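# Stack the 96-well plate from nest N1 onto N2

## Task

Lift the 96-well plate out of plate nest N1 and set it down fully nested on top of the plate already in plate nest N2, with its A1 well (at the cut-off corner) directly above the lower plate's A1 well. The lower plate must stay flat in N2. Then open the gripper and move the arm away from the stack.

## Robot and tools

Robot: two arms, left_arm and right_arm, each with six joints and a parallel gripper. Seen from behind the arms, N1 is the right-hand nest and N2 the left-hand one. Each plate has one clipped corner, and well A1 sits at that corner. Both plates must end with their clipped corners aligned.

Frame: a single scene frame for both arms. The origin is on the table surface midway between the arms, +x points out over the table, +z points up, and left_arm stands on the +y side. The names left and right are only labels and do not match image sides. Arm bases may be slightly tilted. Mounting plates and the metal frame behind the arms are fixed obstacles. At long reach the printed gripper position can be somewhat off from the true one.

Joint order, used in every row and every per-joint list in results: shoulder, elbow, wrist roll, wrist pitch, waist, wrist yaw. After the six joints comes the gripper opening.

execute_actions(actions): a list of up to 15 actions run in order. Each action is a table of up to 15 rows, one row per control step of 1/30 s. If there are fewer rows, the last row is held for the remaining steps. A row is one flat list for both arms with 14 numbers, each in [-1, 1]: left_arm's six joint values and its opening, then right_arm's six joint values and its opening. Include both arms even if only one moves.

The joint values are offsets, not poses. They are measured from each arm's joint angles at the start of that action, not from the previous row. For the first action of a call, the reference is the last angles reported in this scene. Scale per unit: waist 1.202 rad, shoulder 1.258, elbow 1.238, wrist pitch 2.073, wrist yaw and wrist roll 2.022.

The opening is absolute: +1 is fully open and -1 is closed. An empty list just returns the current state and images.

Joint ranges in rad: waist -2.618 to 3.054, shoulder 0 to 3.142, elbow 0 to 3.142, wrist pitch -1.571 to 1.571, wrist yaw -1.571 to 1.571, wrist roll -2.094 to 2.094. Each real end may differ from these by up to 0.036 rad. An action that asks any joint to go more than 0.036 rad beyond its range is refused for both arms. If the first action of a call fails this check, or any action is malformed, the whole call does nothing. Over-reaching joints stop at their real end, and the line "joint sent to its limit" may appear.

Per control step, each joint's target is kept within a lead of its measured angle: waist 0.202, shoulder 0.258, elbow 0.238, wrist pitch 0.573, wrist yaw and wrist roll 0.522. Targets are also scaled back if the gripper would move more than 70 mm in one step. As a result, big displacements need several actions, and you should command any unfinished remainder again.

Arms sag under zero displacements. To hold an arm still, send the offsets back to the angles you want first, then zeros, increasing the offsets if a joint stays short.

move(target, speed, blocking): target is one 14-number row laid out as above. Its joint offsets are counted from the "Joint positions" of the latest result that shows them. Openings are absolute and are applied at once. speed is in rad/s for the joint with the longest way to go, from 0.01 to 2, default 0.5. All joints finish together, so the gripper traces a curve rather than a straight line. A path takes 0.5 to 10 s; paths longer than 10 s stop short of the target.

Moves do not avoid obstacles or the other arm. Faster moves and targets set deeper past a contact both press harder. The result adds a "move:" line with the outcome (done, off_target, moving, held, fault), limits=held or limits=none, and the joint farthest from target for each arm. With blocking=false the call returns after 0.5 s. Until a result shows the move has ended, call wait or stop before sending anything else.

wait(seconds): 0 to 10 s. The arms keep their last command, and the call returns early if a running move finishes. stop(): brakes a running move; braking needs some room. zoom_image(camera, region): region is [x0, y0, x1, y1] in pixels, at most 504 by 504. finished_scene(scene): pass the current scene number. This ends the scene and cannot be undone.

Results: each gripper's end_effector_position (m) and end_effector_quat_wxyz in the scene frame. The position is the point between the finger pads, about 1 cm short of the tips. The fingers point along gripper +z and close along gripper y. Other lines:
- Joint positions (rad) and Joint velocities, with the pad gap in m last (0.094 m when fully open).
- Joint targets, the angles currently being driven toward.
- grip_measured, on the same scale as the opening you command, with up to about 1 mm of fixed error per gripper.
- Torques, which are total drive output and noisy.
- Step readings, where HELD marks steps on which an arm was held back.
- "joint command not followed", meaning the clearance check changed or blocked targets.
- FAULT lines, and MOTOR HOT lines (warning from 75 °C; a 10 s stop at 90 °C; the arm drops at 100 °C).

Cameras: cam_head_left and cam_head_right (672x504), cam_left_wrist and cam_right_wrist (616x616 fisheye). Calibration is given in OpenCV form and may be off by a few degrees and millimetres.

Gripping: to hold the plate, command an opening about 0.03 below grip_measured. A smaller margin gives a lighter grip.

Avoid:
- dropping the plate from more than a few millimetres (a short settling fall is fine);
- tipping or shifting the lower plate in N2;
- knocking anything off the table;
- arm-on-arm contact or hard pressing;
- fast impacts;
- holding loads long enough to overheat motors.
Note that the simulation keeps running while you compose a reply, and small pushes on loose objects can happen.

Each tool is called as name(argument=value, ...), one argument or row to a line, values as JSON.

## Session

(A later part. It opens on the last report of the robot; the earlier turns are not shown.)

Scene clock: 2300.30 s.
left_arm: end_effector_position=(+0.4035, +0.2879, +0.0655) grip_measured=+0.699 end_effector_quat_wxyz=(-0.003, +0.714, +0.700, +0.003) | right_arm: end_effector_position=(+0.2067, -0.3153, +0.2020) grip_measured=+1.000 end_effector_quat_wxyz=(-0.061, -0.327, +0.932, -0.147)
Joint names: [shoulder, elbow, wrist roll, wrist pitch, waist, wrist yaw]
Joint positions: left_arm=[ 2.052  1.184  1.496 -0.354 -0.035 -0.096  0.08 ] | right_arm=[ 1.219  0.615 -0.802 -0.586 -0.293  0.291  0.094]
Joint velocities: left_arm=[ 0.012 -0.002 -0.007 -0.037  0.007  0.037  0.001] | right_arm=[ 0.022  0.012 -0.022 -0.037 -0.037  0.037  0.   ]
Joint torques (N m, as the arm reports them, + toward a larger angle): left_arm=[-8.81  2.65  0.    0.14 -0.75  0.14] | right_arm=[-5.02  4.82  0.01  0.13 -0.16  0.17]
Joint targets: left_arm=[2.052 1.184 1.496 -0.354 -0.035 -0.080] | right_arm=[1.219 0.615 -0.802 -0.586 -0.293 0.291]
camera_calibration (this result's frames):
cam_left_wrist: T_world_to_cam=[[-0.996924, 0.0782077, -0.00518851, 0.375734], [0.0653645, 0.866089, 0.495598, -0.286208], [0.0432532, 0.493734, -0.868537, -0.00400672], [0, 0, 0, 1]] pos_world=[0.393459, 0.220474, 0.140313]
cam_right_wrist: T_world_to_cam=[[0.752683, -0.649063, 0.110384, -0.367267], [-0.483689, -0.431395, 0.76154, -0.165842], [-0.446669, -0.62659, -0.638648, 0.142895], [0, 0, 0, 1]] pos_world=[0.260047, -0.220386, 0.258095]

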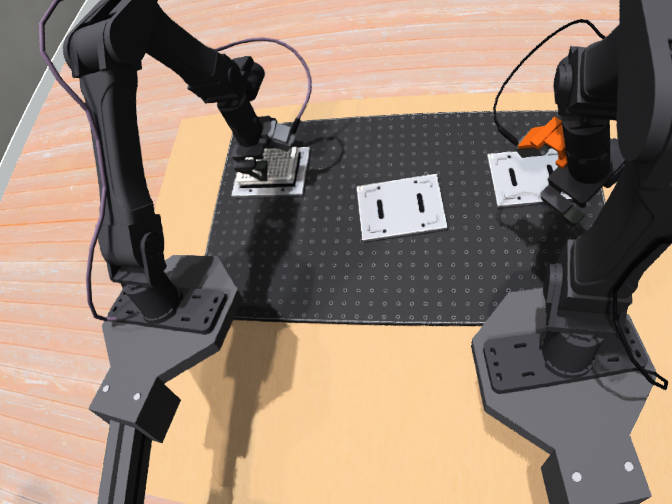

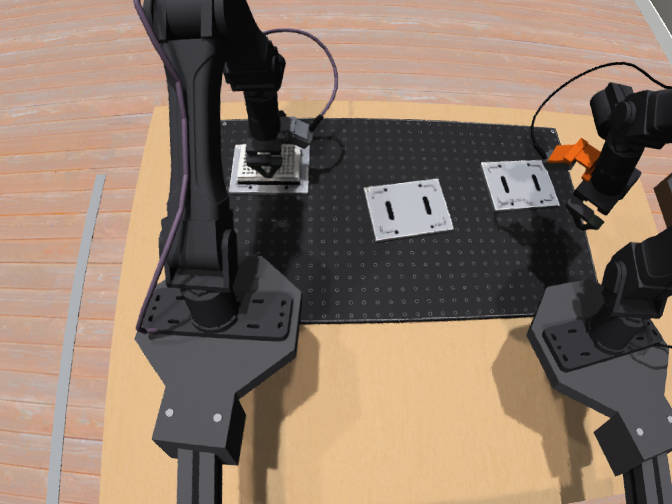

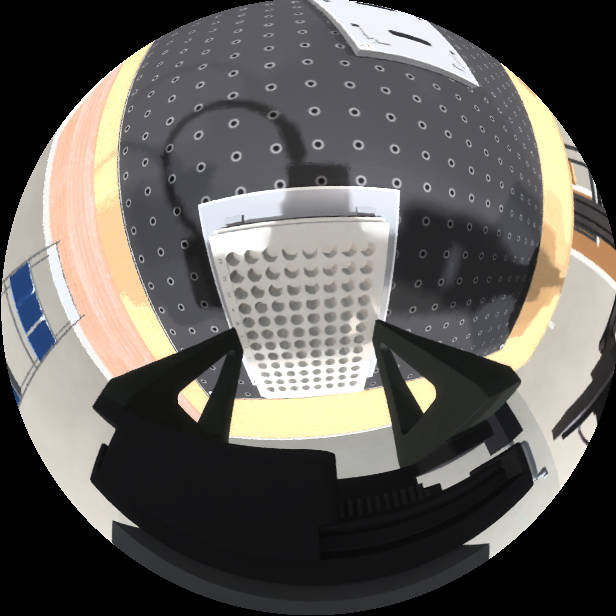

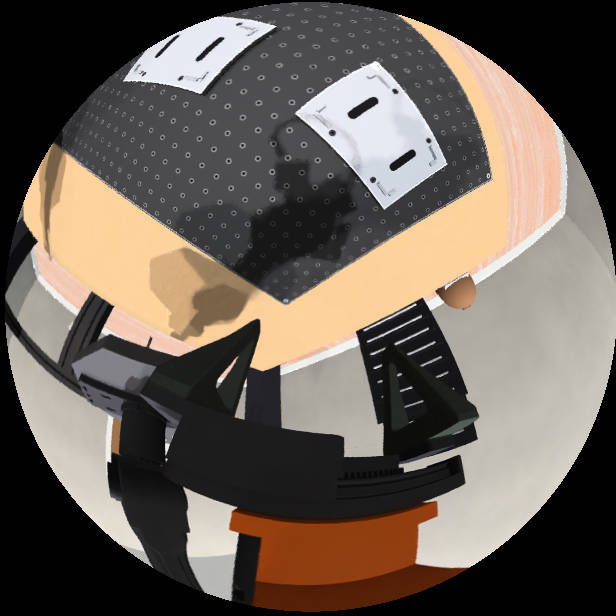

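execute_actions(
  actions=[
    [[0,0,0,0,0,0.008,0.68,0,0,0,0,0,0,1],[0,0,0,0,0,0.0082,0.68,0,0,0,0,0,0,1],[0,0,0,0,0,0.0084,0.68,0,0,0,0,0,0,1],[0,0,0,0,0,0.0086,0.68,0,0,0,0,0,0,1],[0,0,0,0,0,0.0088,0.68,0,0,0,0,0,0,1],[0,0,0,0,0,0.0088,0.68,0,0,0,0,0,0,1]],
  ],
)

wait(
  seconds=0.3,
)

Scene clock: 2314.47 s.
left_arm: end_effector_position=(+0.4034, +0.2877, +0.0655) grip_measured=+0.699 end_effector_quat_wxyz=(-0.003, +0.714, +0.700, +0.003) | right_arm: end_effector_position=(+0.2067, -0.3153, +0.2020) grip_measured=+1.000 end_effector_quat_wxyz=(-0.061, -0.327, +0.932, -0.147)
Joint names: [shoulder, elbow, wrist roll, wrist pitch, waist, wrist yaw]
Joint positions: left_arm=[ 2.052  1.184  1.496 -0.354 -0.035 -0.094  0.08 ] | right_arm=[ 1.219  0.615 -0.802 -0.586 -0.293  0.291  0.094]
Joint velocities: left_arm=[ 0.027 -0.017 -0.007  0.007  0.002 -0.066  0.001] | right_arm=[ 0.007 -0.002  0.066  0.007 -0.007 -0.066  0.   ]
Joint torques (N m, as the arm reports them, + toward a larger angle): left_arm=[-8.81  2.63  0.    0.14 -0.75  0.14] | right_arm=[-5.03  4.8   0.02  0.13 -0.15  0.18]
Joint targets: left_arm=[2.052 1.184 1.496 -0.354 -0.035 -0.078] | right_arm=[1.219 0.615 -0.802 -0.586 -0.293 0.291]
Step readings (joint positions):
0: left_arm=[2.052 1.184 1.496 -0.354 -0.035 -0.096] | right_arm=[1.219 0.615 -0.802 -0.586 -0.293 0.291]
1: left_arm=[2.052 1.184 1.496 -0.354 -0.035 -0.096] | right_arm=[1.219 0.615 -0.802 -0.586 -0.293 0.291]
2: left_arm=[2.052 1.184 1.496 -0.354 -0.035 -0.095] | right_arm=[1.219 0.615 -0.802 -0.586 -0.293 0.291]
4: left_arm=[2.052 1.184 1.496 -0.354 -0.035 -0.095] | right_arm=[1.219 0.615 -0.802 -0.586 -0.293 0.291]
8: left_arm=[2.052 1.184 1.496 -0.354 -0.035 -0.094] | right_arm=[1.219 0.615 -0.802 -0.586 -0.293 0.291]
15: Joint positions above
camera_calibration (this result's frames):
cam_left_wrist: T_world_to_cam=[[-0.996924, 0.0781996, -0.00516314, 0.37573], [0.0654359, 0.866841, 0.494272, -0.286129], [0.0431275, 0.492414, -0.869292, -0.00339409], [0, 0, 0, 1]] pos_world=[0.393444, 0.220318, 0.140415]
cam_right_wrist: T_world_to_cam=[[0.752683, -0.649063, 0.110384, -0.367267], [-0.483689, -0.431395, 0.76154, -0.165842], [-0.446669, -0.62659, -0.638648, 0.142895], [0, 0, 0, 1]] pos_world=[0.260047, -0.220386, 0.258095]

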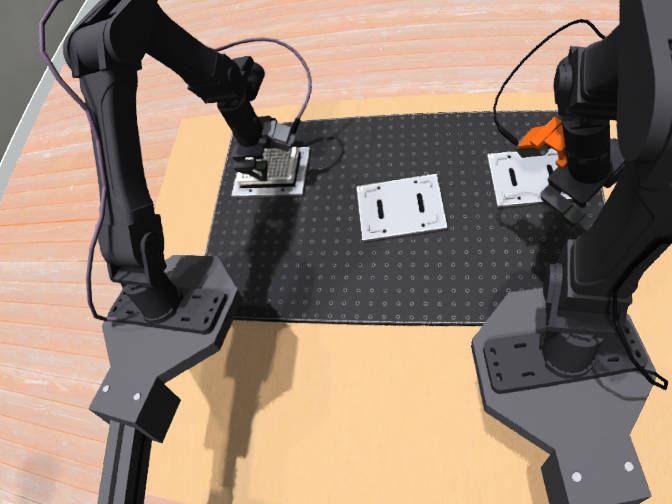

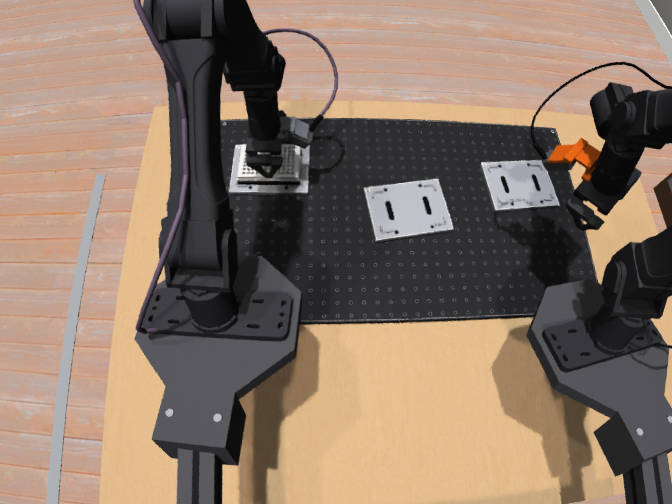

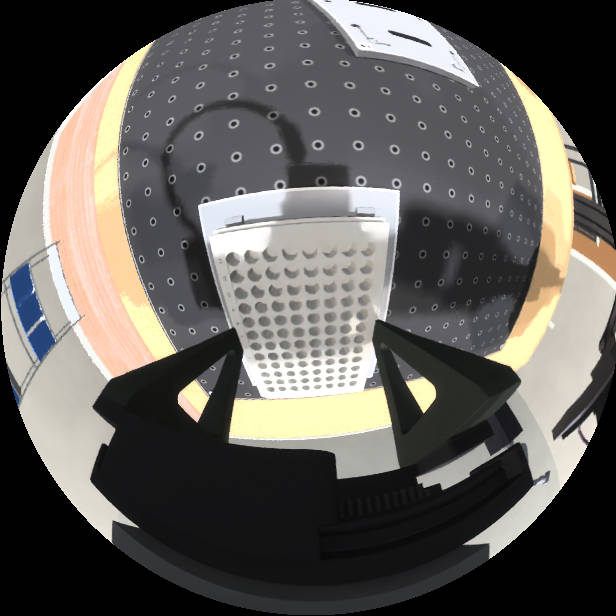

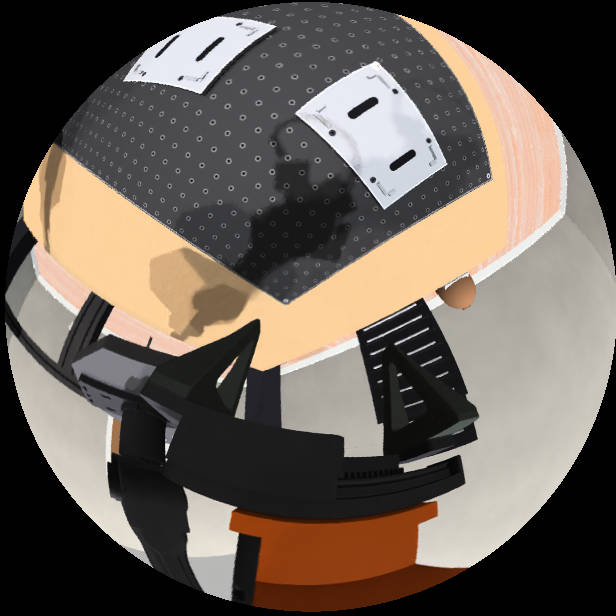

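Scene clock: 2314.77 s.
left_arm: end_effector_position=(+0.4034, +0.2876, +0.0655) grip_measured=+0.699 end_effector_quat_wxyz=(-0.002, +0.714, +0.700, +0.003) | right_arm: end_effector_position=(+0.2067, -0.3153, +0.2020) grip_measured=+1.000 end_effector_quat_wxyz=(-0.061, -0.327, +0.932, -0.147)
Joint names: [shoulder, elbow, wrist roll, wrist pitch, waist, wrist yaw]
Joint positions: left_arm=[ 2.052  1.184  1.496 -0.354 -0.035 -0.094  0.08 ] | right_arm=[ 1.219  0.615 -0.802 -0.586 -0.293  0.291  0.094]
Joint velocities: left_arm=[ 0.012  0.002 -0.022  0.081  0.007 -0.007 -0.001] | right_arm=[ 0.007  0.002  0.022 -0.037 -0.007 -0.037  0.   ]
Joint torques (N m, as the arm reports them, + toward a larger angle): left_arm=[-8.81  2.64  0.    0.13 -0.76  0.15] | right_arm=[-5.    4.8   0.02  0.12 -0.15  0.18]
Joint targets: left_arm=[2.052 1.184 1.496 -0.354 -0.035 -0.078] | right_arm=[1.219 0.615 -0.802 -0.586 -0.293 0.291]
wait: 0.30 s; at rest by 0.17 s
camera_calibration (this result's frames):
cam_left_wrist: T_world_to_cam=[[-0.996925, 0.0781976, -0.00515679, 0.37573], [0.0654538, 0.867029, 0.49394, -0.286109], [0.0430961, 0.492084, -0.86948, -0.00324095], [0, 0, 0, 1]] pos_world=[0.393441, 0.220278, 0.14044]
cam_right_wrist: T_world_to_cam=[[0.752683, -0.649063, 0.110384, -0.367267], [-0.483689, -0.431395, 0.76154, -0.165842], [-0.446669, -0.62659, -0.638648, 0.142895], [0, 0, 0, 1]] pos_world=[0.260047, -0.220386, 0.258095]

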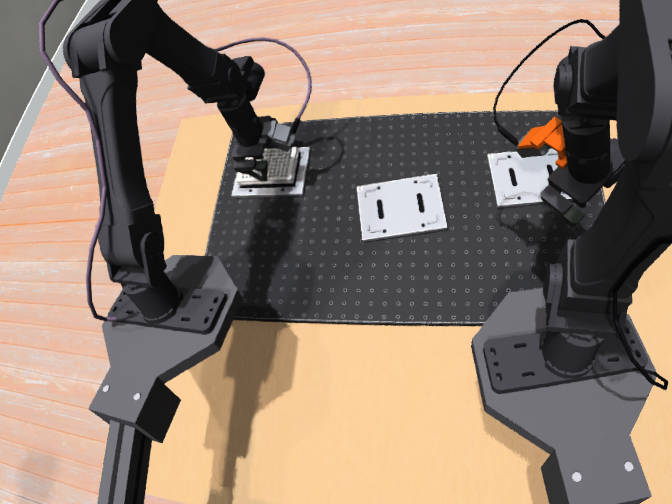

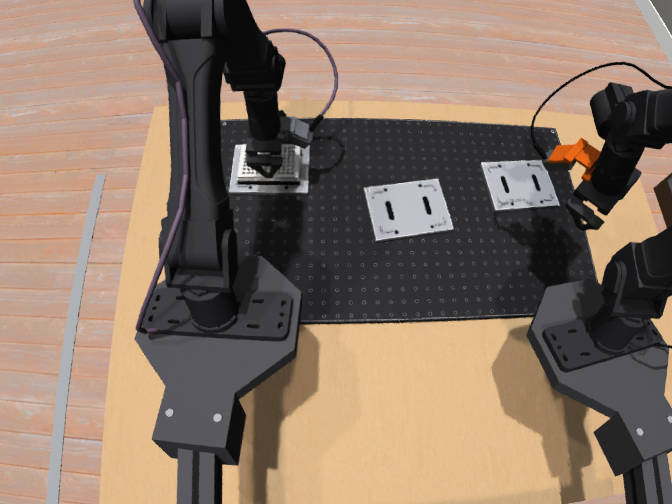

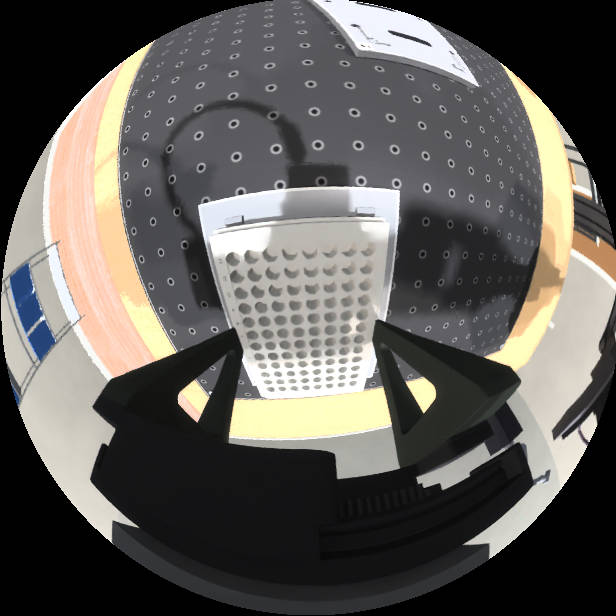

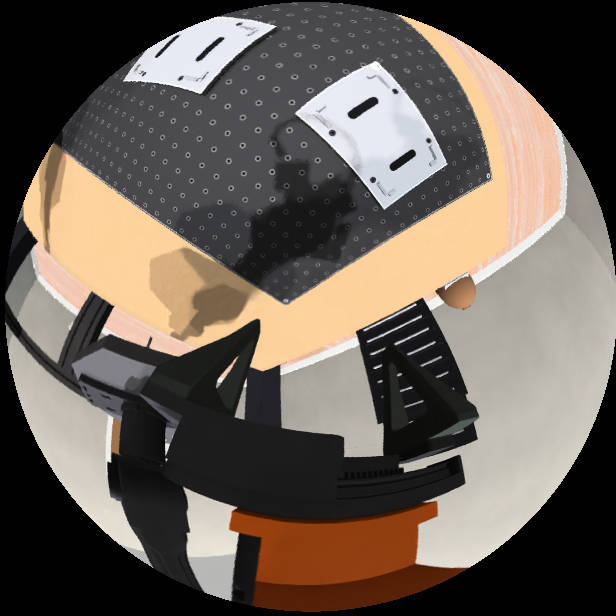

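execute_actions(
  actions=[
    [[0.008,0,0,0.002,0,0,0.68,0,0,0,0,0,0,1],[0.010,0,0,0.003,0,0,0.68,0,0,0,0,0,0,1],[0.012,0,0,0.004,0,0,0.68,0,0,0,0,0,0,1],[0.014,0,0,0.005,0,0,0.68,0,0,0,0,0,0,1],[0.015,0,0,0.0055,0,0,0.68,0,0,0,0,0,0,1],[0.015,0,0,0.0055,0,0,0.68,0,0,0,0,0,0,1],[0.015,0,0,0.0055,0,0,0.68,0,0,0,0,0,0,1],[0.005,0,0,0.0055,0,0,0.68,0,0,0,0,0,0,1]],
  ],
)

Scene clock: 2319.37 s.
left_arm: end_effector_position=(+0.4032, +0.2876, +0.0651) grip_measured=+0.699 end_effector_quat_wxyz=(-0.003, +0.714, +0.700, +0.003) | right_arm: end_effector_position=(+0.2067, -0.3153, +0.2020) grip_measured=+1.000 end_effector_quat_wxyz=(-0.061, -0.327, +0.932, -0.147)
Joint names: [shoulder, elbow, wrist roll, wrist pitch, waist, wrist yaw]
Joint positions: left_arm=[ 2.053  1.184  1.496 -0.354 -0.035 -0.094  0.08 ] | right_arm=[ 1.219  0.615 -0.802 -0.586 -0.293  0.291  0.094]
Joint velocities: left_arm=[ 0.002  0.007 -0.051 -0.007 -0.007  0.022  0.001] | right_arm=[-0.012 -0.012 -0.007  0.037  0.002 -0.022  0.   ]
Joint torques (N m, as the arm reports them, + toward a larger angle): left_arm=[-8.47  2.63  0.    0.24 -0.75  0.  ] | right_arm=[-5.01  4.8   0.01  0.13 -0.17  0.17]
Joint targets: left_arm=[2.059 1.184 1.496 -0.343 -0.035 -0.094] | right_arm=[1.219 0.615 -0.802 -0.586 -0.293 0.291]
Step readings (joint positions):
0: left_arm=[2.052 1.184 1.496 -0.354 -0.035 -0.094] | right_arm=[1.219 0.615 -0.802 -0.586 -0.293 0.291]
1: left_arm=[2.052 1.184 1.496 -0.354 -0.035 -0.094] | right_arm=[1.219 0.615 -0.802 -0.586 -0.293 0.291]
2: left_arm=[2.052 1.184 1.496 -0.354 -0.035 -0.094] | right_arm=[1.219 0.615 -0.802 -0.586 -0.293 0.291]
4: left_arm=[2.053 1.184 1.496 -0.354 -0.035 -0.094] | right_arm=[1.219 0.615 -0.802 -0.586 -0.293 0.291]
8: left_arm=[2.053 1.184 1.496 -0.354 -0.035 -0.094] | right_arm=[1.219 0.615 -0.802 -0.586 -0.293 0.291]
15: Joint positions above
camera_calibration (this result's frames):
cam_left_wrist: T_world_to_cam=[[-0.996923, 0.0782657, -0.00440315, 0.375434], [0.0658671, 0.866801, 0.494285, -0.286078], [0.0425022, 0.492474, -0.869289, -0.00347653], [0, 0, 0, 1]] pos_world=[0.39327, 0.220301, 0.140035]
cam_right_wrist: T_world_to_cam=[[0.752683, -0.649063, 0.110384, -0.367267], [-0.483689, -0.431395, 0.76154, -0.165842], [-0.446669, -0.62659, -0.638648, 0.142895], [0, 0, 0, 1]] pos_world=[0.260047, -0.220386, 0.258095]

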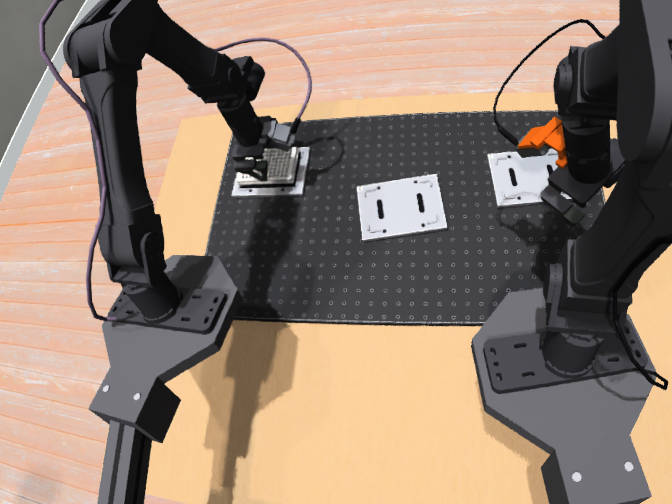

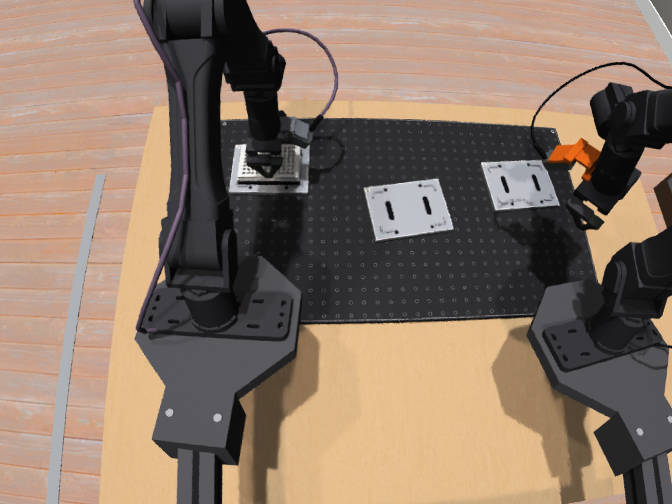

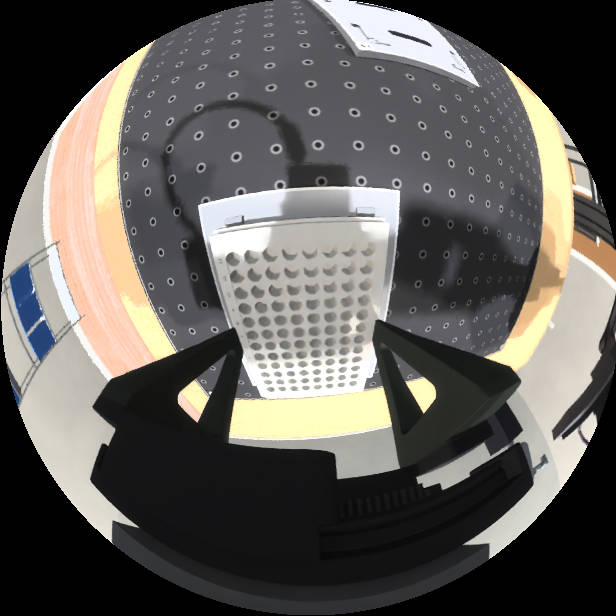

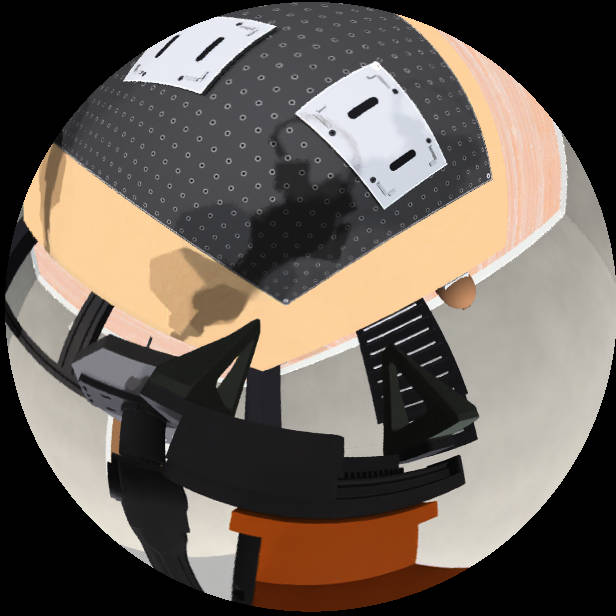

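execute_actions(
  actions=[
    [[0.010,0,0,0.005,0,0.005,0.68,0,0,0,0,0,0,1],[0.013,0,0,0.005,0,0.007,0.68,0,0,0,0,0,0,1],[0.015,0,0,0.005,0,0.008,0.68,0,0,0,0,0,0,1],[0.015,0,0,0.005,0,0.0084,0.68,0,0,0,0,0,0,1],[0.015,0,0,0.005,0,0.0088,0.68,0,0,0,0,0,0,1],[0.015,0,0,0.005,0,0.0092,0.68,0,0,0,0,0,0,1],[0.015,0,0,0.005,0,0.0096,0.68,0,0,0,0,0,0,1],[0.015,0,0,0.005,0,0.010,0.68,0,0,0,0,0,0,1],[0.015,0,0,0.005,0,0.0104,0.68,0,0,0,0,0,0,1],[0.015,0,0,0.005,0,0.0108,0.68,0,0,0,0,0,0,1],[0.015,0,0,0.005,0,0.0112,0.68,0,0,0,0,0,0,1],[0.015,0,0,0.005,0,0.0116,0.68,0,0,0,0,0,0,1],[0.015,0,0,0.005,0,0.012,0.68,0,0,0,0,0,0,1],[0.015,0,0,0.005,0,0.012,0.68,0,0,0,0,0,0,1],[0.015,0,0,0.005,0,0.012,0.68,0,0,0,0,0,0,1]],
  ],
)

Scene clock: 2353.37 s.
left_arm: end_effector_position=(+0.4032, +0.2875, +0.0651) grip_measured=+0.699 end_effector_quat_wxyz=(-0.003, +0.714, +0.700, +0.002) | right_arm: end_effector_position=(+0.2067, -0.3153, +0.2020) grip_measured=+1.000 end_effector_quat_wxyz=(-0.061, -0.327, +0.932, -0.147)
Joint names: [shoulder, elbow, wrist roll, wrist pitch, waist, wrist yaw]
Joint positions: left_arm=[ 2.053  1.184  1.496 -0.354 -0.035 -0.093  0.08 ] | right_arm=[ 1.219  0.615 -0.802 -0.586 -0.293  0.291  0.094]
Joint velocities: left_arm=[ 0.002 -0.022 -0.037 -0.007  0.012  0.037  0.001] | right_arm=[-0.002 -0.012 -0.037 -0.007  0.012  0.11   0.   ]
Joint torques (N m, as the arm reports them, + toward a larger angle): left_arm=[-7.54  2.64  0.    0.24 -0.76  0.22] | right_arm=[-4.99  4.83  0.01  0.13 -0.17  0.17]
Joint targets: left_arm=[2.072 1.184 1.496 -0.343 -0.035 -0.070] | right_arm=[1.219 0.615 -0.802 -0.586 -0.293 0.291]
Step readings (joint positions):
0: left_arm=[2.053 1.184 1.496 -0.354 -0.035 -0.094] | right_arm=[1.219 0.615 -0.802 -0.586 -0.293 0.291]
1: left_arm=[2.053 1.184 1.496 -0.354 -0.035 -0.094] | right_arm=[1.219 0.615 -0.802 -0.586 -0.293 0.291]
2: left_arm=[2.053 1.184 1.496 -0.354 -0.035 -0.094] | right_arm=[1.219 0.615 -0.802 -0.586 -0.293 0.291]
4: left_arm=[2.053 1.184 1.496 -0.354 -0.035 -0.094] | right_arm=[1.219 0.615 -0.802 -0.586 -0.293 0.291]
8: left_arm=[2.053 1.184 1.496 -0.354 -0.035 -0.094] | right_arm=[1.219 0.615 -0.802 -0.586 -0.293 0.291]
15: Joint positions above
camera_calibration (this result's frames):
cam_left_wrist: T_world_to_cam=[[-0.996923, 0.0782617, -0.00439046, 0.375433], [0.0659023, 0.867176, 0.493622, -0.286038], [0.042439, 0.491813, -0.869666, -0.0031703], [0, 0, 0, 1]] pos_world=[0.393263, 0.220223, 0.140086]
cam_right_wrist: T_world_to_cam=[[0.752683, -0.649063, 0.110384, -0.367267], [-0.483689, -0.431395, 0.76154, -0.165842], [-0.446669, -0.62659, -0.638648, 0.142895], [0, 0, 0, 1]] pos_world=[0.260047, -0.220386, 0.258095]

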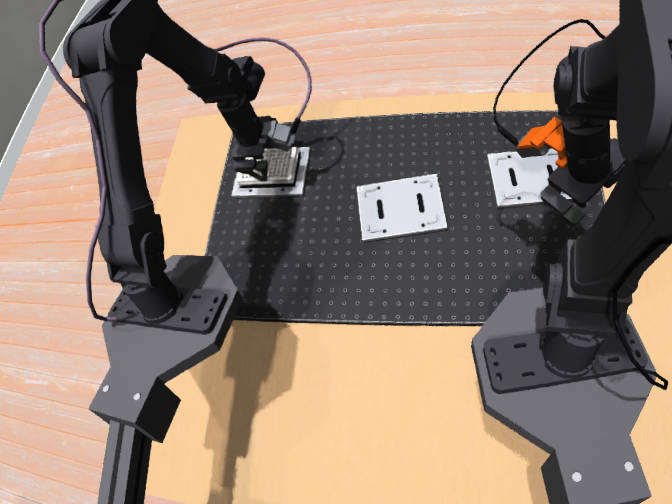

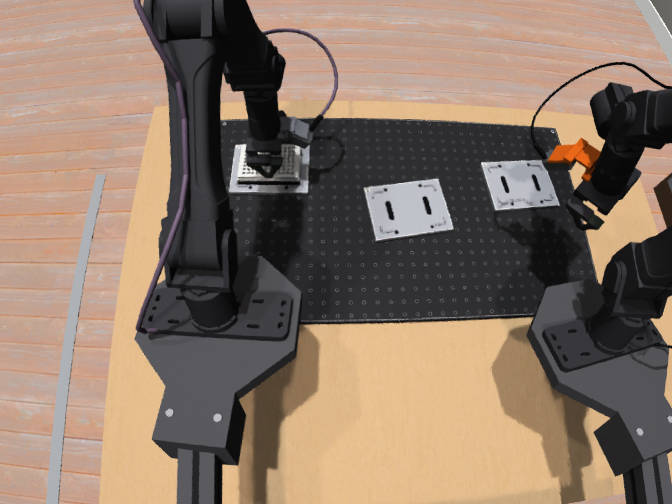

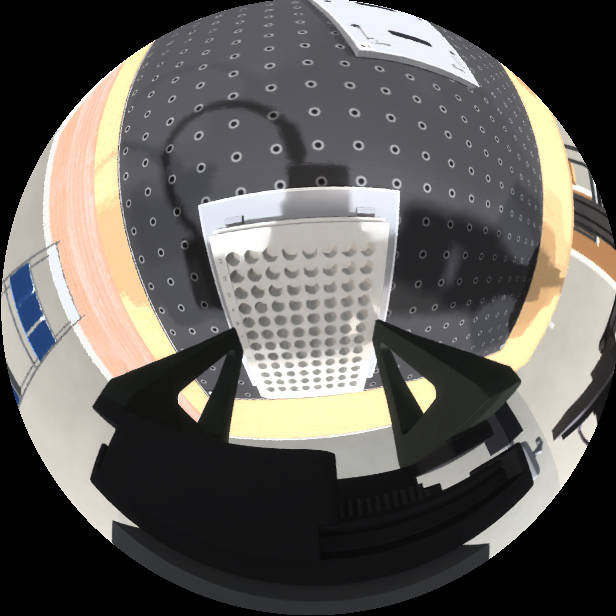

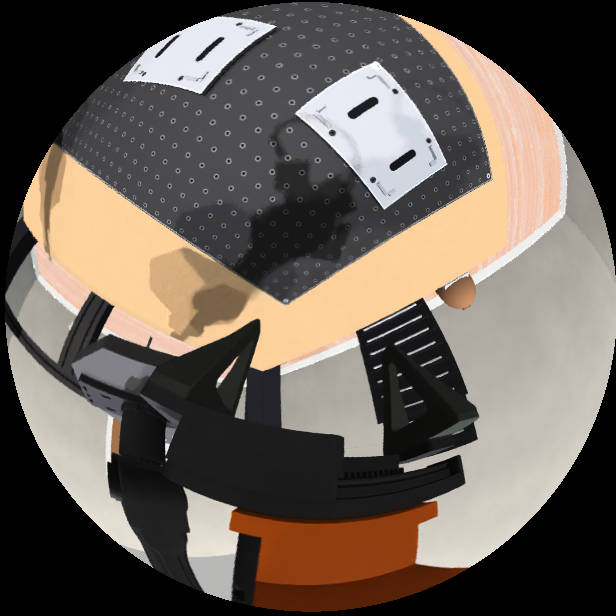

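execute_actions(
  actions=[
    [[0.010,0,0,0.003,0,0.012,0.68,0,0,0,0,0,0,1],[0.005,0,0,0,0,0.012,0.68,0,0,0,0,0,0,1],[0,0,0,0,0,0.012,0.68,0,0,0,0,0,0,1],[-0.005,0,0,0,0,0.012,0.68,0,0,0,0,0,0,1],[-0.010,0,0,0,0,0.012,0.68,0,0,0,0,0,0,1]],
  ],
)

Scene clock: 2358.97 s.
left_arm: end_effector_position=(+0.4032, +0.2875, +0.0651) grip_measured=+0.699 end_effector_quat_wxyz=(-0.003, +0.714, +0.700, +0.002) | right_arm: end_effector_position=(+0.2067, -0.3153, +0.2020) grip_measured=+1.000 end_effector_quat_wxyz=(-0.061, -0.327, +0.932, -0.147)
Joint names: [shoulder, elbow, wrist roll, wrist pitch, waist, wrist yaw]
Joint positions: left_arm=[ 2.053  1.184  1.496 -0.354 -0.035 -0.093  0.08 ] | right_arm=[ 1.219  0.615 -0.802 -0.586 -0.293  0.291  0.094]
Joint velocities: left_arm=[ 0.002 -0.017 -0.037 -0.037 -0.007  0.007  0.002] | right_arm=[ 0.007  0.012 -0.007 -0.051 -0.017 -0.037  0.   ]
Joint torques (N m, as the arm reports them, + toward a larger angle): left_arm=[-9.66  2.64  0.    0.13 -0.75  0.22] | right_arm=[-5.03  4.81  0.01  0.13 -0.14  0.17]
Joint targets: left_arm=[2.041 1.184 1.496 -0.354 -0.035 -0.069] | right_arm=[1.219 0.615 -0.802 -0.586 -0.293 0.291]
Step readings (joint positions):
0: left_arm=[2.053 1.184 1.496 -0.354 -0.035 -0.093] | right_arm=[1.219 0.615 -0.802 -0.586 -0.293 0.291]
1: left_arm=[2.053 1.184 1.496 -0.354 -0.035 -0.093] | right_arm=[1.219 0.615 -0.802 -0.586 -0.293 0.291]
2: left_arm=[2.053 1.184 1.496 -0.354 -0.035 -0.093] | right_arm=[1.219 0.615 -0.802 -0.586 -0.293 0.291]
4: left_arm=[2.053 1.184 1.496 -0.354 -0.035 -0.093] | right_arm=[1.219 0.615 -0.802 -0.586 -0.293 0.291]
8: left_arm=[2.053 1.184 1.496 -0.354 -0.035 -0.093] | right_arm=[1.219 0.615 -0.802 -0.586 -0.293 0.291]
15: Joint positions above
camera_calibration (this result's frames):
cam_left_wrist: T_world_to_cam=[[-0.996923, 0.0782617, -0.00439046, 0.375433], [0.0659023, 0.867176, 0.493622, -0.286038], [0.042439, 0.491813, -0.869666, -0.0031703], [0, 0, 0, 1]] pos_world=[0.393263, 0.220223, 0.140086]
cam_right_wrist: T_world_to_cam=[[0.752683, -0.649063, 0.110384, -0.367267], [-0.483689, -0.431395, 0.76154, -0.165842], [-0.446669, -0.62659, -0.638648, 0.142895], [0, 0, 0, 1]] pos_world=[0.260047, -0.220386, 0.258095]

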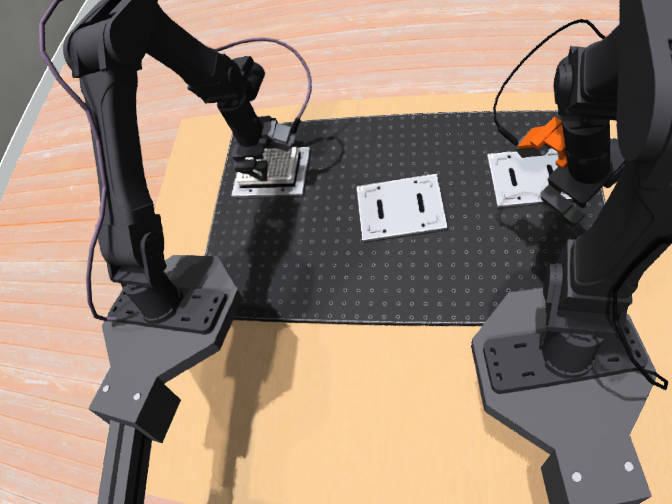

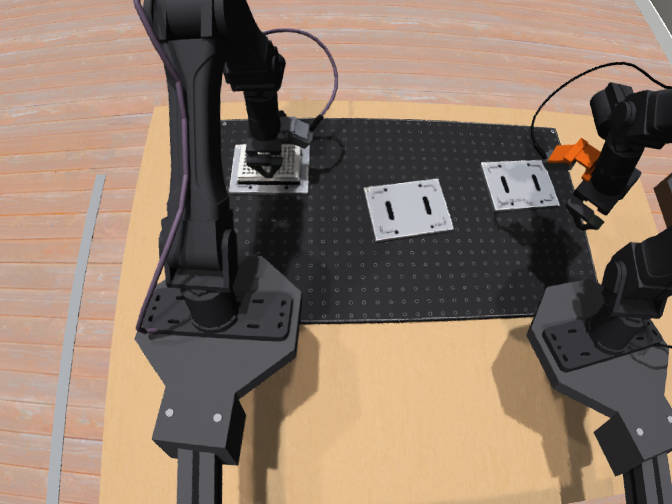

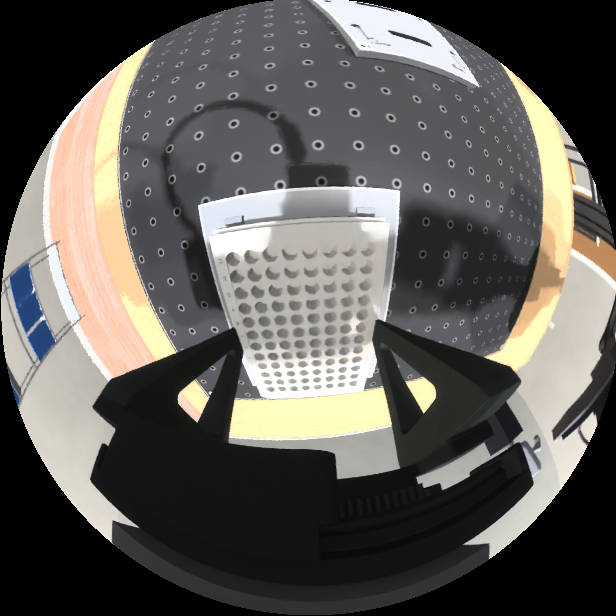

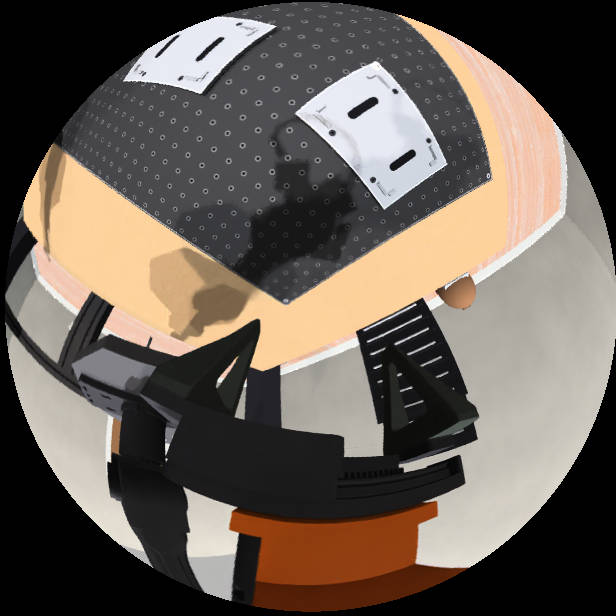

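execute_actions(
  actions=[
    [[-0.010,0,0,0,0,0.012,0.68,0,0,0,0,0,0,1],[-0.012,0,0,0,0,0.0125,0.68,0,0,0,0,0,0,1],[-0.014,0,0,0,0,0.013,0.68,0,0,0,0,0,0,1],[-0.016,0,0,0,0,0.0135,0.68,0,0,0,0,0,0,1],[-0.018,0,0,0,0,0.014,0.68,0,0,0,0,0,0,1],[-0.018,0,0,0,0,0.0145,0.68,0,0,0,0,0,0,1],[-0.018,0,0,0,0,0.015,0.68,0,0,0,0,0,0,1],[-0.018,0,0,0,0,0.0155,0.68,0,0,0,0,0,0,1],[-0.018,0,0,0,0,0.016,0.68,0,0,0,0,0,0,1],[-0.018,0,0,0,0,0.0165,0.68,0,0,0,0,0,0,1],[-0.018,0,0,0,0,0.017,0.68,0,0,0,0,0,0,1],[-0.018,0,0,0,0,0.0175,0.68,0,0,0,0,0,0,1],[-0.018,0,0,0,0,0.018,0.68,0,0,0,0,0,0,1],[-0.018,0,0,0,0,0.018,0.68,0,0,0,0,0,0,1],[-0.018,0,0,0,0,0.018,0.68,0,0,0,0,0,0,1]],
  ],
)

Scene clock: 2370.57 s.
left_arm: end_effector_position=(+0.4032, +0.2874, +0.0651) grip_measured=+0.699 end_effector_quat_wxyz=(-0.002, +0.714, +0.700, +0.002) | right_arm: end_effector_position=(+0.2067, -0.3153, +0.2020) grip_measured=+1.000 end_effector_quat_wxyz=(-0.061, -0.327, +0.932, -0.147)
Joint names: [shoulder, elbow, wrist roll, wrist pitch, waist, wrist yaw]
Joint positions: left_arm=[ 2.053  1.184  1.496 -0.354 -0.035 -0.093  0.08 ] | right_arm=[ 1.219  0.615 -0.802 -0.586 -0.293  0.291  0.094]
Joint velocities: left_arm=[-0.012 -0.007  0.022  0.037 -0.002  0.037 -0.   ] | right_arm=[ 0.017  0.002 -0.007 -0.007 -0.007 -0.095  0.   ]
Joint torques (N m, as the arm reports them, + toward a larger angle): left_arm=[-10.35   2.64   0.     0.14  -0.76   0.32] | right_arm=[-5.03  4.81  0.01  0.13 -0.19  0.18]
Joint targets: left_arm=[2.031 1.184 1.496 -0.354 -0.035 -0.057] | right_arm=[1.219 0.615 -0.802 -0.586 -0.293 0.291]
Step readings (joint positions):
0: left_arm=[2.053 1.184 1.496 -0.354 -0.035 -0.093] | right_arm=[1.219 0.615 -0.802 -0.586 -0.293 0.291]
1: left_arm=[2.053 1.184 1.496 -0.354 -0.035 -0.093] | right_arm=[1.219 0.615 -0.802 -0.586 -0.293 0.291]
2: left_arm=[2.053 1.184 1.496 -0.354 -0.035 -0.093] | right_arm=[1.219 0.615 -0.802 -0.586 -0.293 0.291]
4: left_arm=[2.053 1.184 1.496 -0.354 -0.035 -0.093] | right_arm=[1.219 0.615 -0.802 -0.586 -0.293 0.291]
8: left_arm=[2.053 1.184 1.496 -0.354 -0.035 -0.093] | right_arm=[1.219 0.615 -0.802 -0.586 -0.293 0.291]
15: Joint positions above
camera_calibration (this result's frames):
cam_left_wrist: T_world_to_cam=[[-0.996924, 0.0782577, -0.00437777, 0.375431], [0.0659374, 0.867551, 0.492958, -0.285998], [0.0423757, 0.491153, -0.870042, -0.00286411], [0, 0, 0, 1]] pos_world=[0.393255, 0.220144, 0.140137]
cam_right_wrist: T_world_to_cam=[[0.752683, -0.649063, 0.110384, -0.367267], [-0.483689, -0.431395, 0.76154, -0.165842], [-0.446669, -0.62659, -0.638648, 0.142895], [0, 0, 0, 1]] pos_world=[0.260047, -0.220386, 0.258095]

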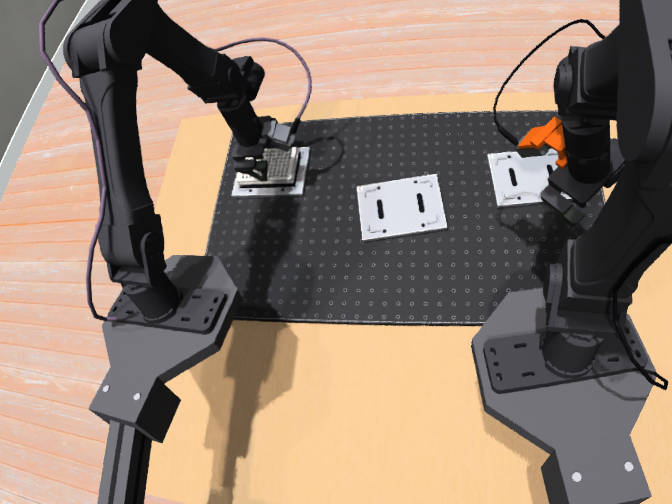

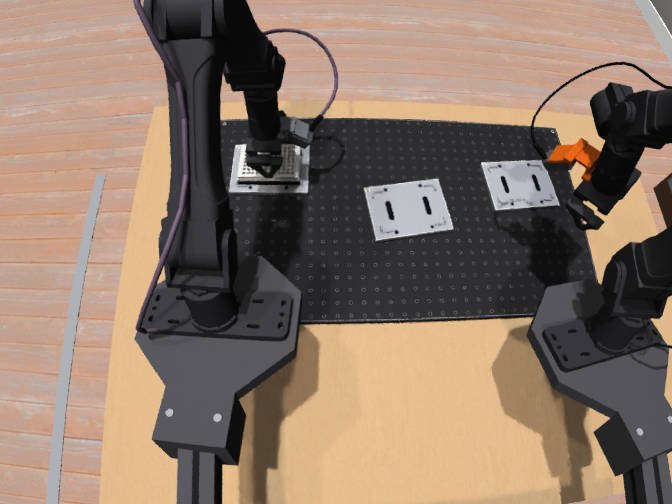

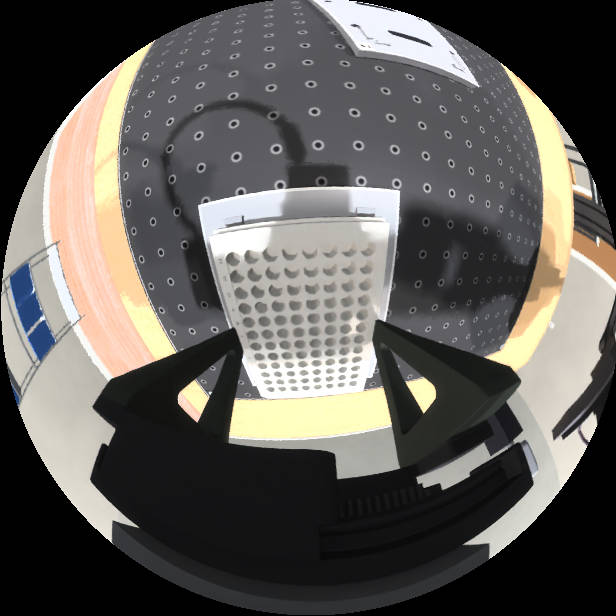

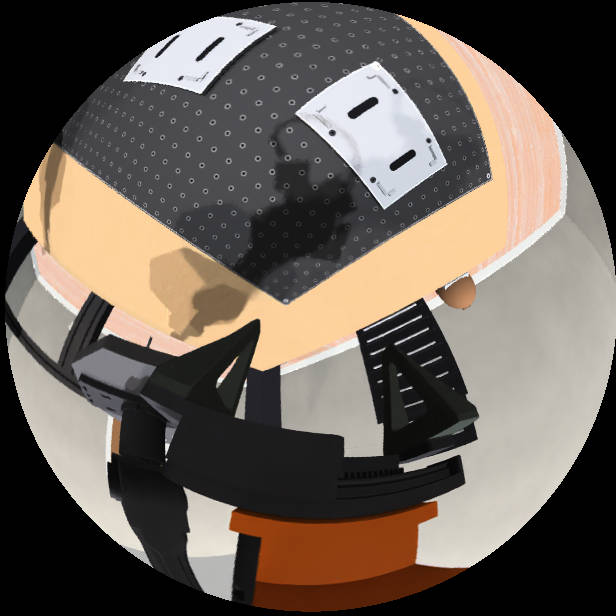

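execute_actions(
  actions=[
    [[-0.018,0,0,0,0,0.010,0.68,0,0,0,0,0,0,1],[-0.020,0,0,-0.003,0,0.005,0.68,0,0,0,0,0,0,1],[-0.024,0,0,-0.005,0,0,0.68,0,0,0,0,0,0,1],[-0.027,0,0,-0.006,0,0,0.68,0,0,0,0,0,0,1],[-0.030,0,0,-0.007,0,0,0.68,0,0,0,0,0,0,1],[-0.032,0,0,-0.008,0,0,0.68,0,0,0,0,0,0,1],[-0.032,0,0,-0.008,0,0,0.68,0,0,0,0,0,0,1],[-0.032,0,0,-0.008,0,0,0.68,0,0,0,0,0,0,1],[-0.020,0,0,-0.007,0,0,0.68,0,0,0,0,0,0,1]],
  ],
)

Scene clock: 2389.17 s.
left_arm: end_effector_position=(+0.4043, +0.2877, +0.0680) grip_measured=+0.699 end_effector_quat_wxyz=(-0.001, +0.714, +0.700, +0.004) | right_arm: end_effector_position=(+0.2067, -0.3153, +0.2020) grip_measured=+1.000 end_effector_quat_wxyz=(-0.061, -0.327, +0.932, -0.147)
Joint names: [shoulder, elbow, wrist roll, wrist pitch, waist, wrist yaw]
Joint positions: left_arm=[ 2.045  1.184  1.496 -0.359 -0.035 -0.094  0.08 ] | right_arm=[ 1.219  0.615 -0.802 -0.586 -0.293  0.291  0.094]
Joint velocities: left_arm=[ 0.002  0.012  0.022 -0.051 -0.017  0.051 -0.   ] | right_arm=[-0.017  0.007  0.007  0.007 -0.017 -0.022  0.   ]
Joint torques (N m, as the arm reports them, + toward a larger angle): left_arm=[-9.86  2.6   0.    0.05 -0.75  0.02] | right_arm=[-5.01  4.81  0.01  0.12 -0.15  0.18]
Joint targets: left_arm=[2.028 1.184 1.496 -0.368 -0.035 -0.093] | right_arm=[1.219 0.615 -0.802 -0.586 -0.293 0.291]
Step readings (joint positions):
0: left_arm=[2.053 1.184 1.496 -0.354 -0.035 -0.093] | right_arm=[1.219 0.615 -0.802 -0.586 -0.293 0.291]
1: left_arm=[2.053 1.184 1.496 -0.354 -0.035 -0.093] | right_arm=[1.219 0.615 -0.802 -0.586 -0.293 0.291]
2: left_arm=[2.053 1.184 1.496 -0.354 -0.035 -0.093] | right_arm=[1.219 0.615 -0.802 -0.586 -0.293 0.291]
4: left_arm=[2.052 1.184 1.496 -0.354 -0.035 -0.094] | right_arm=[1.219 0.615 -0.802 -0.586 -0.293 0.291]
8: left_arm=[2.045 1.184 1.496 -0.358 -0.035 -0.094] | right_arm=[1.219 0.615 -0.802 -0.586 -0.293 0.291]
15: Joint positions above
camera_calibration (this result's frames):
cam_left_wrist: T_world_to_cam=[[-0.996925, 0.0779659, -0.0078167, 0.376881], [0.0639456, 0.867168, 0.493893, -0.286976], [0.0452852, 0.491875, -0.869487, -0.00195035], [0, 0, 0, 1]] pos_world=[0.394161, 0.220431, 0.142985]
cam_right_wrist: T_world_to_cam=[[0.752683, -0.649063, 0.110384, -0.367267], [-0.483689, -0.431395, 0.76154, -0.165842], [-0.446669, -0.62659, -0.638648, 0.142895], [0, 0, 0, 1]] pos_world=[0.260047, -0.220386, 0.258095]

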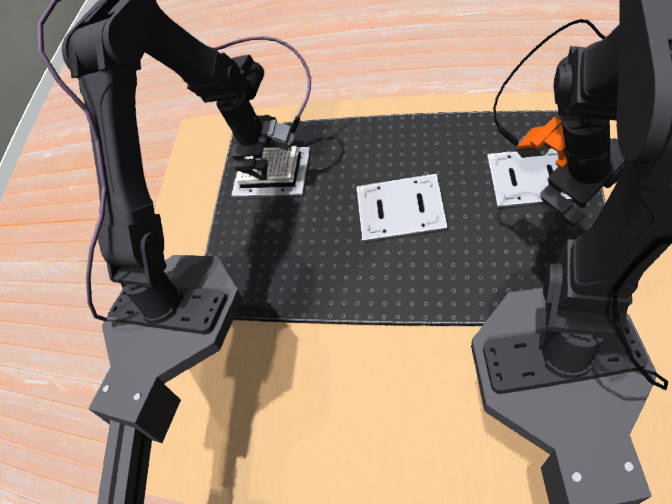

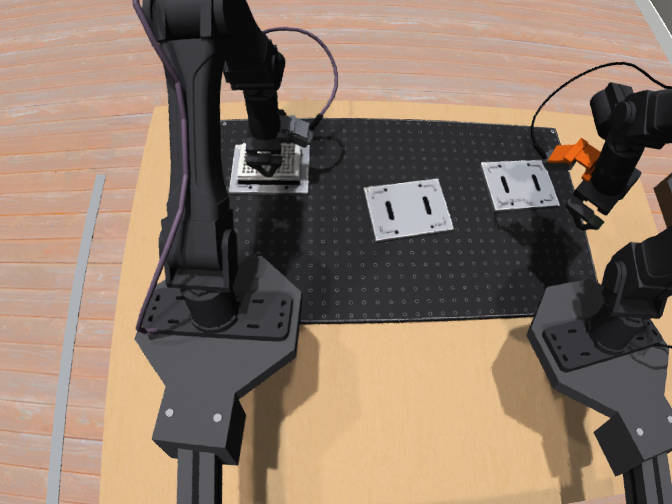

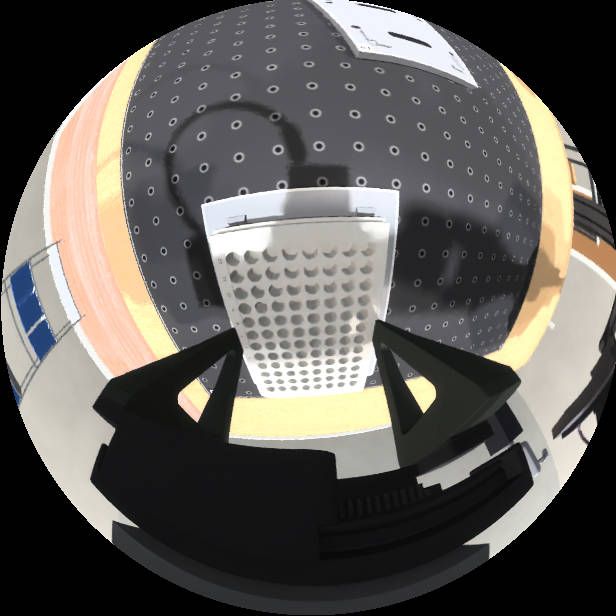

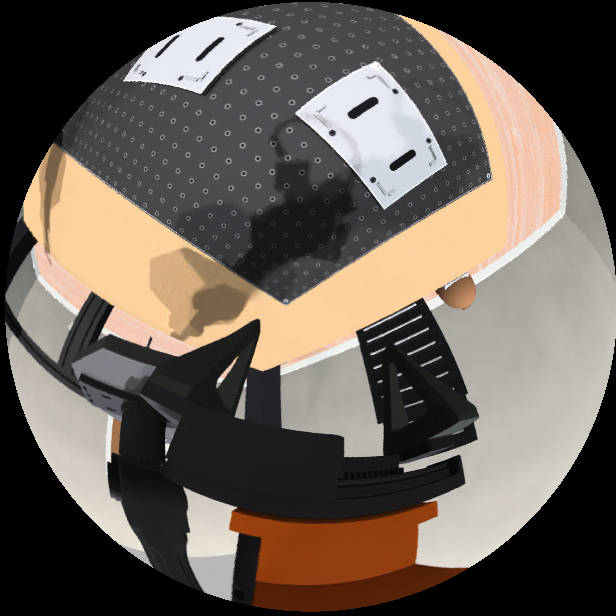

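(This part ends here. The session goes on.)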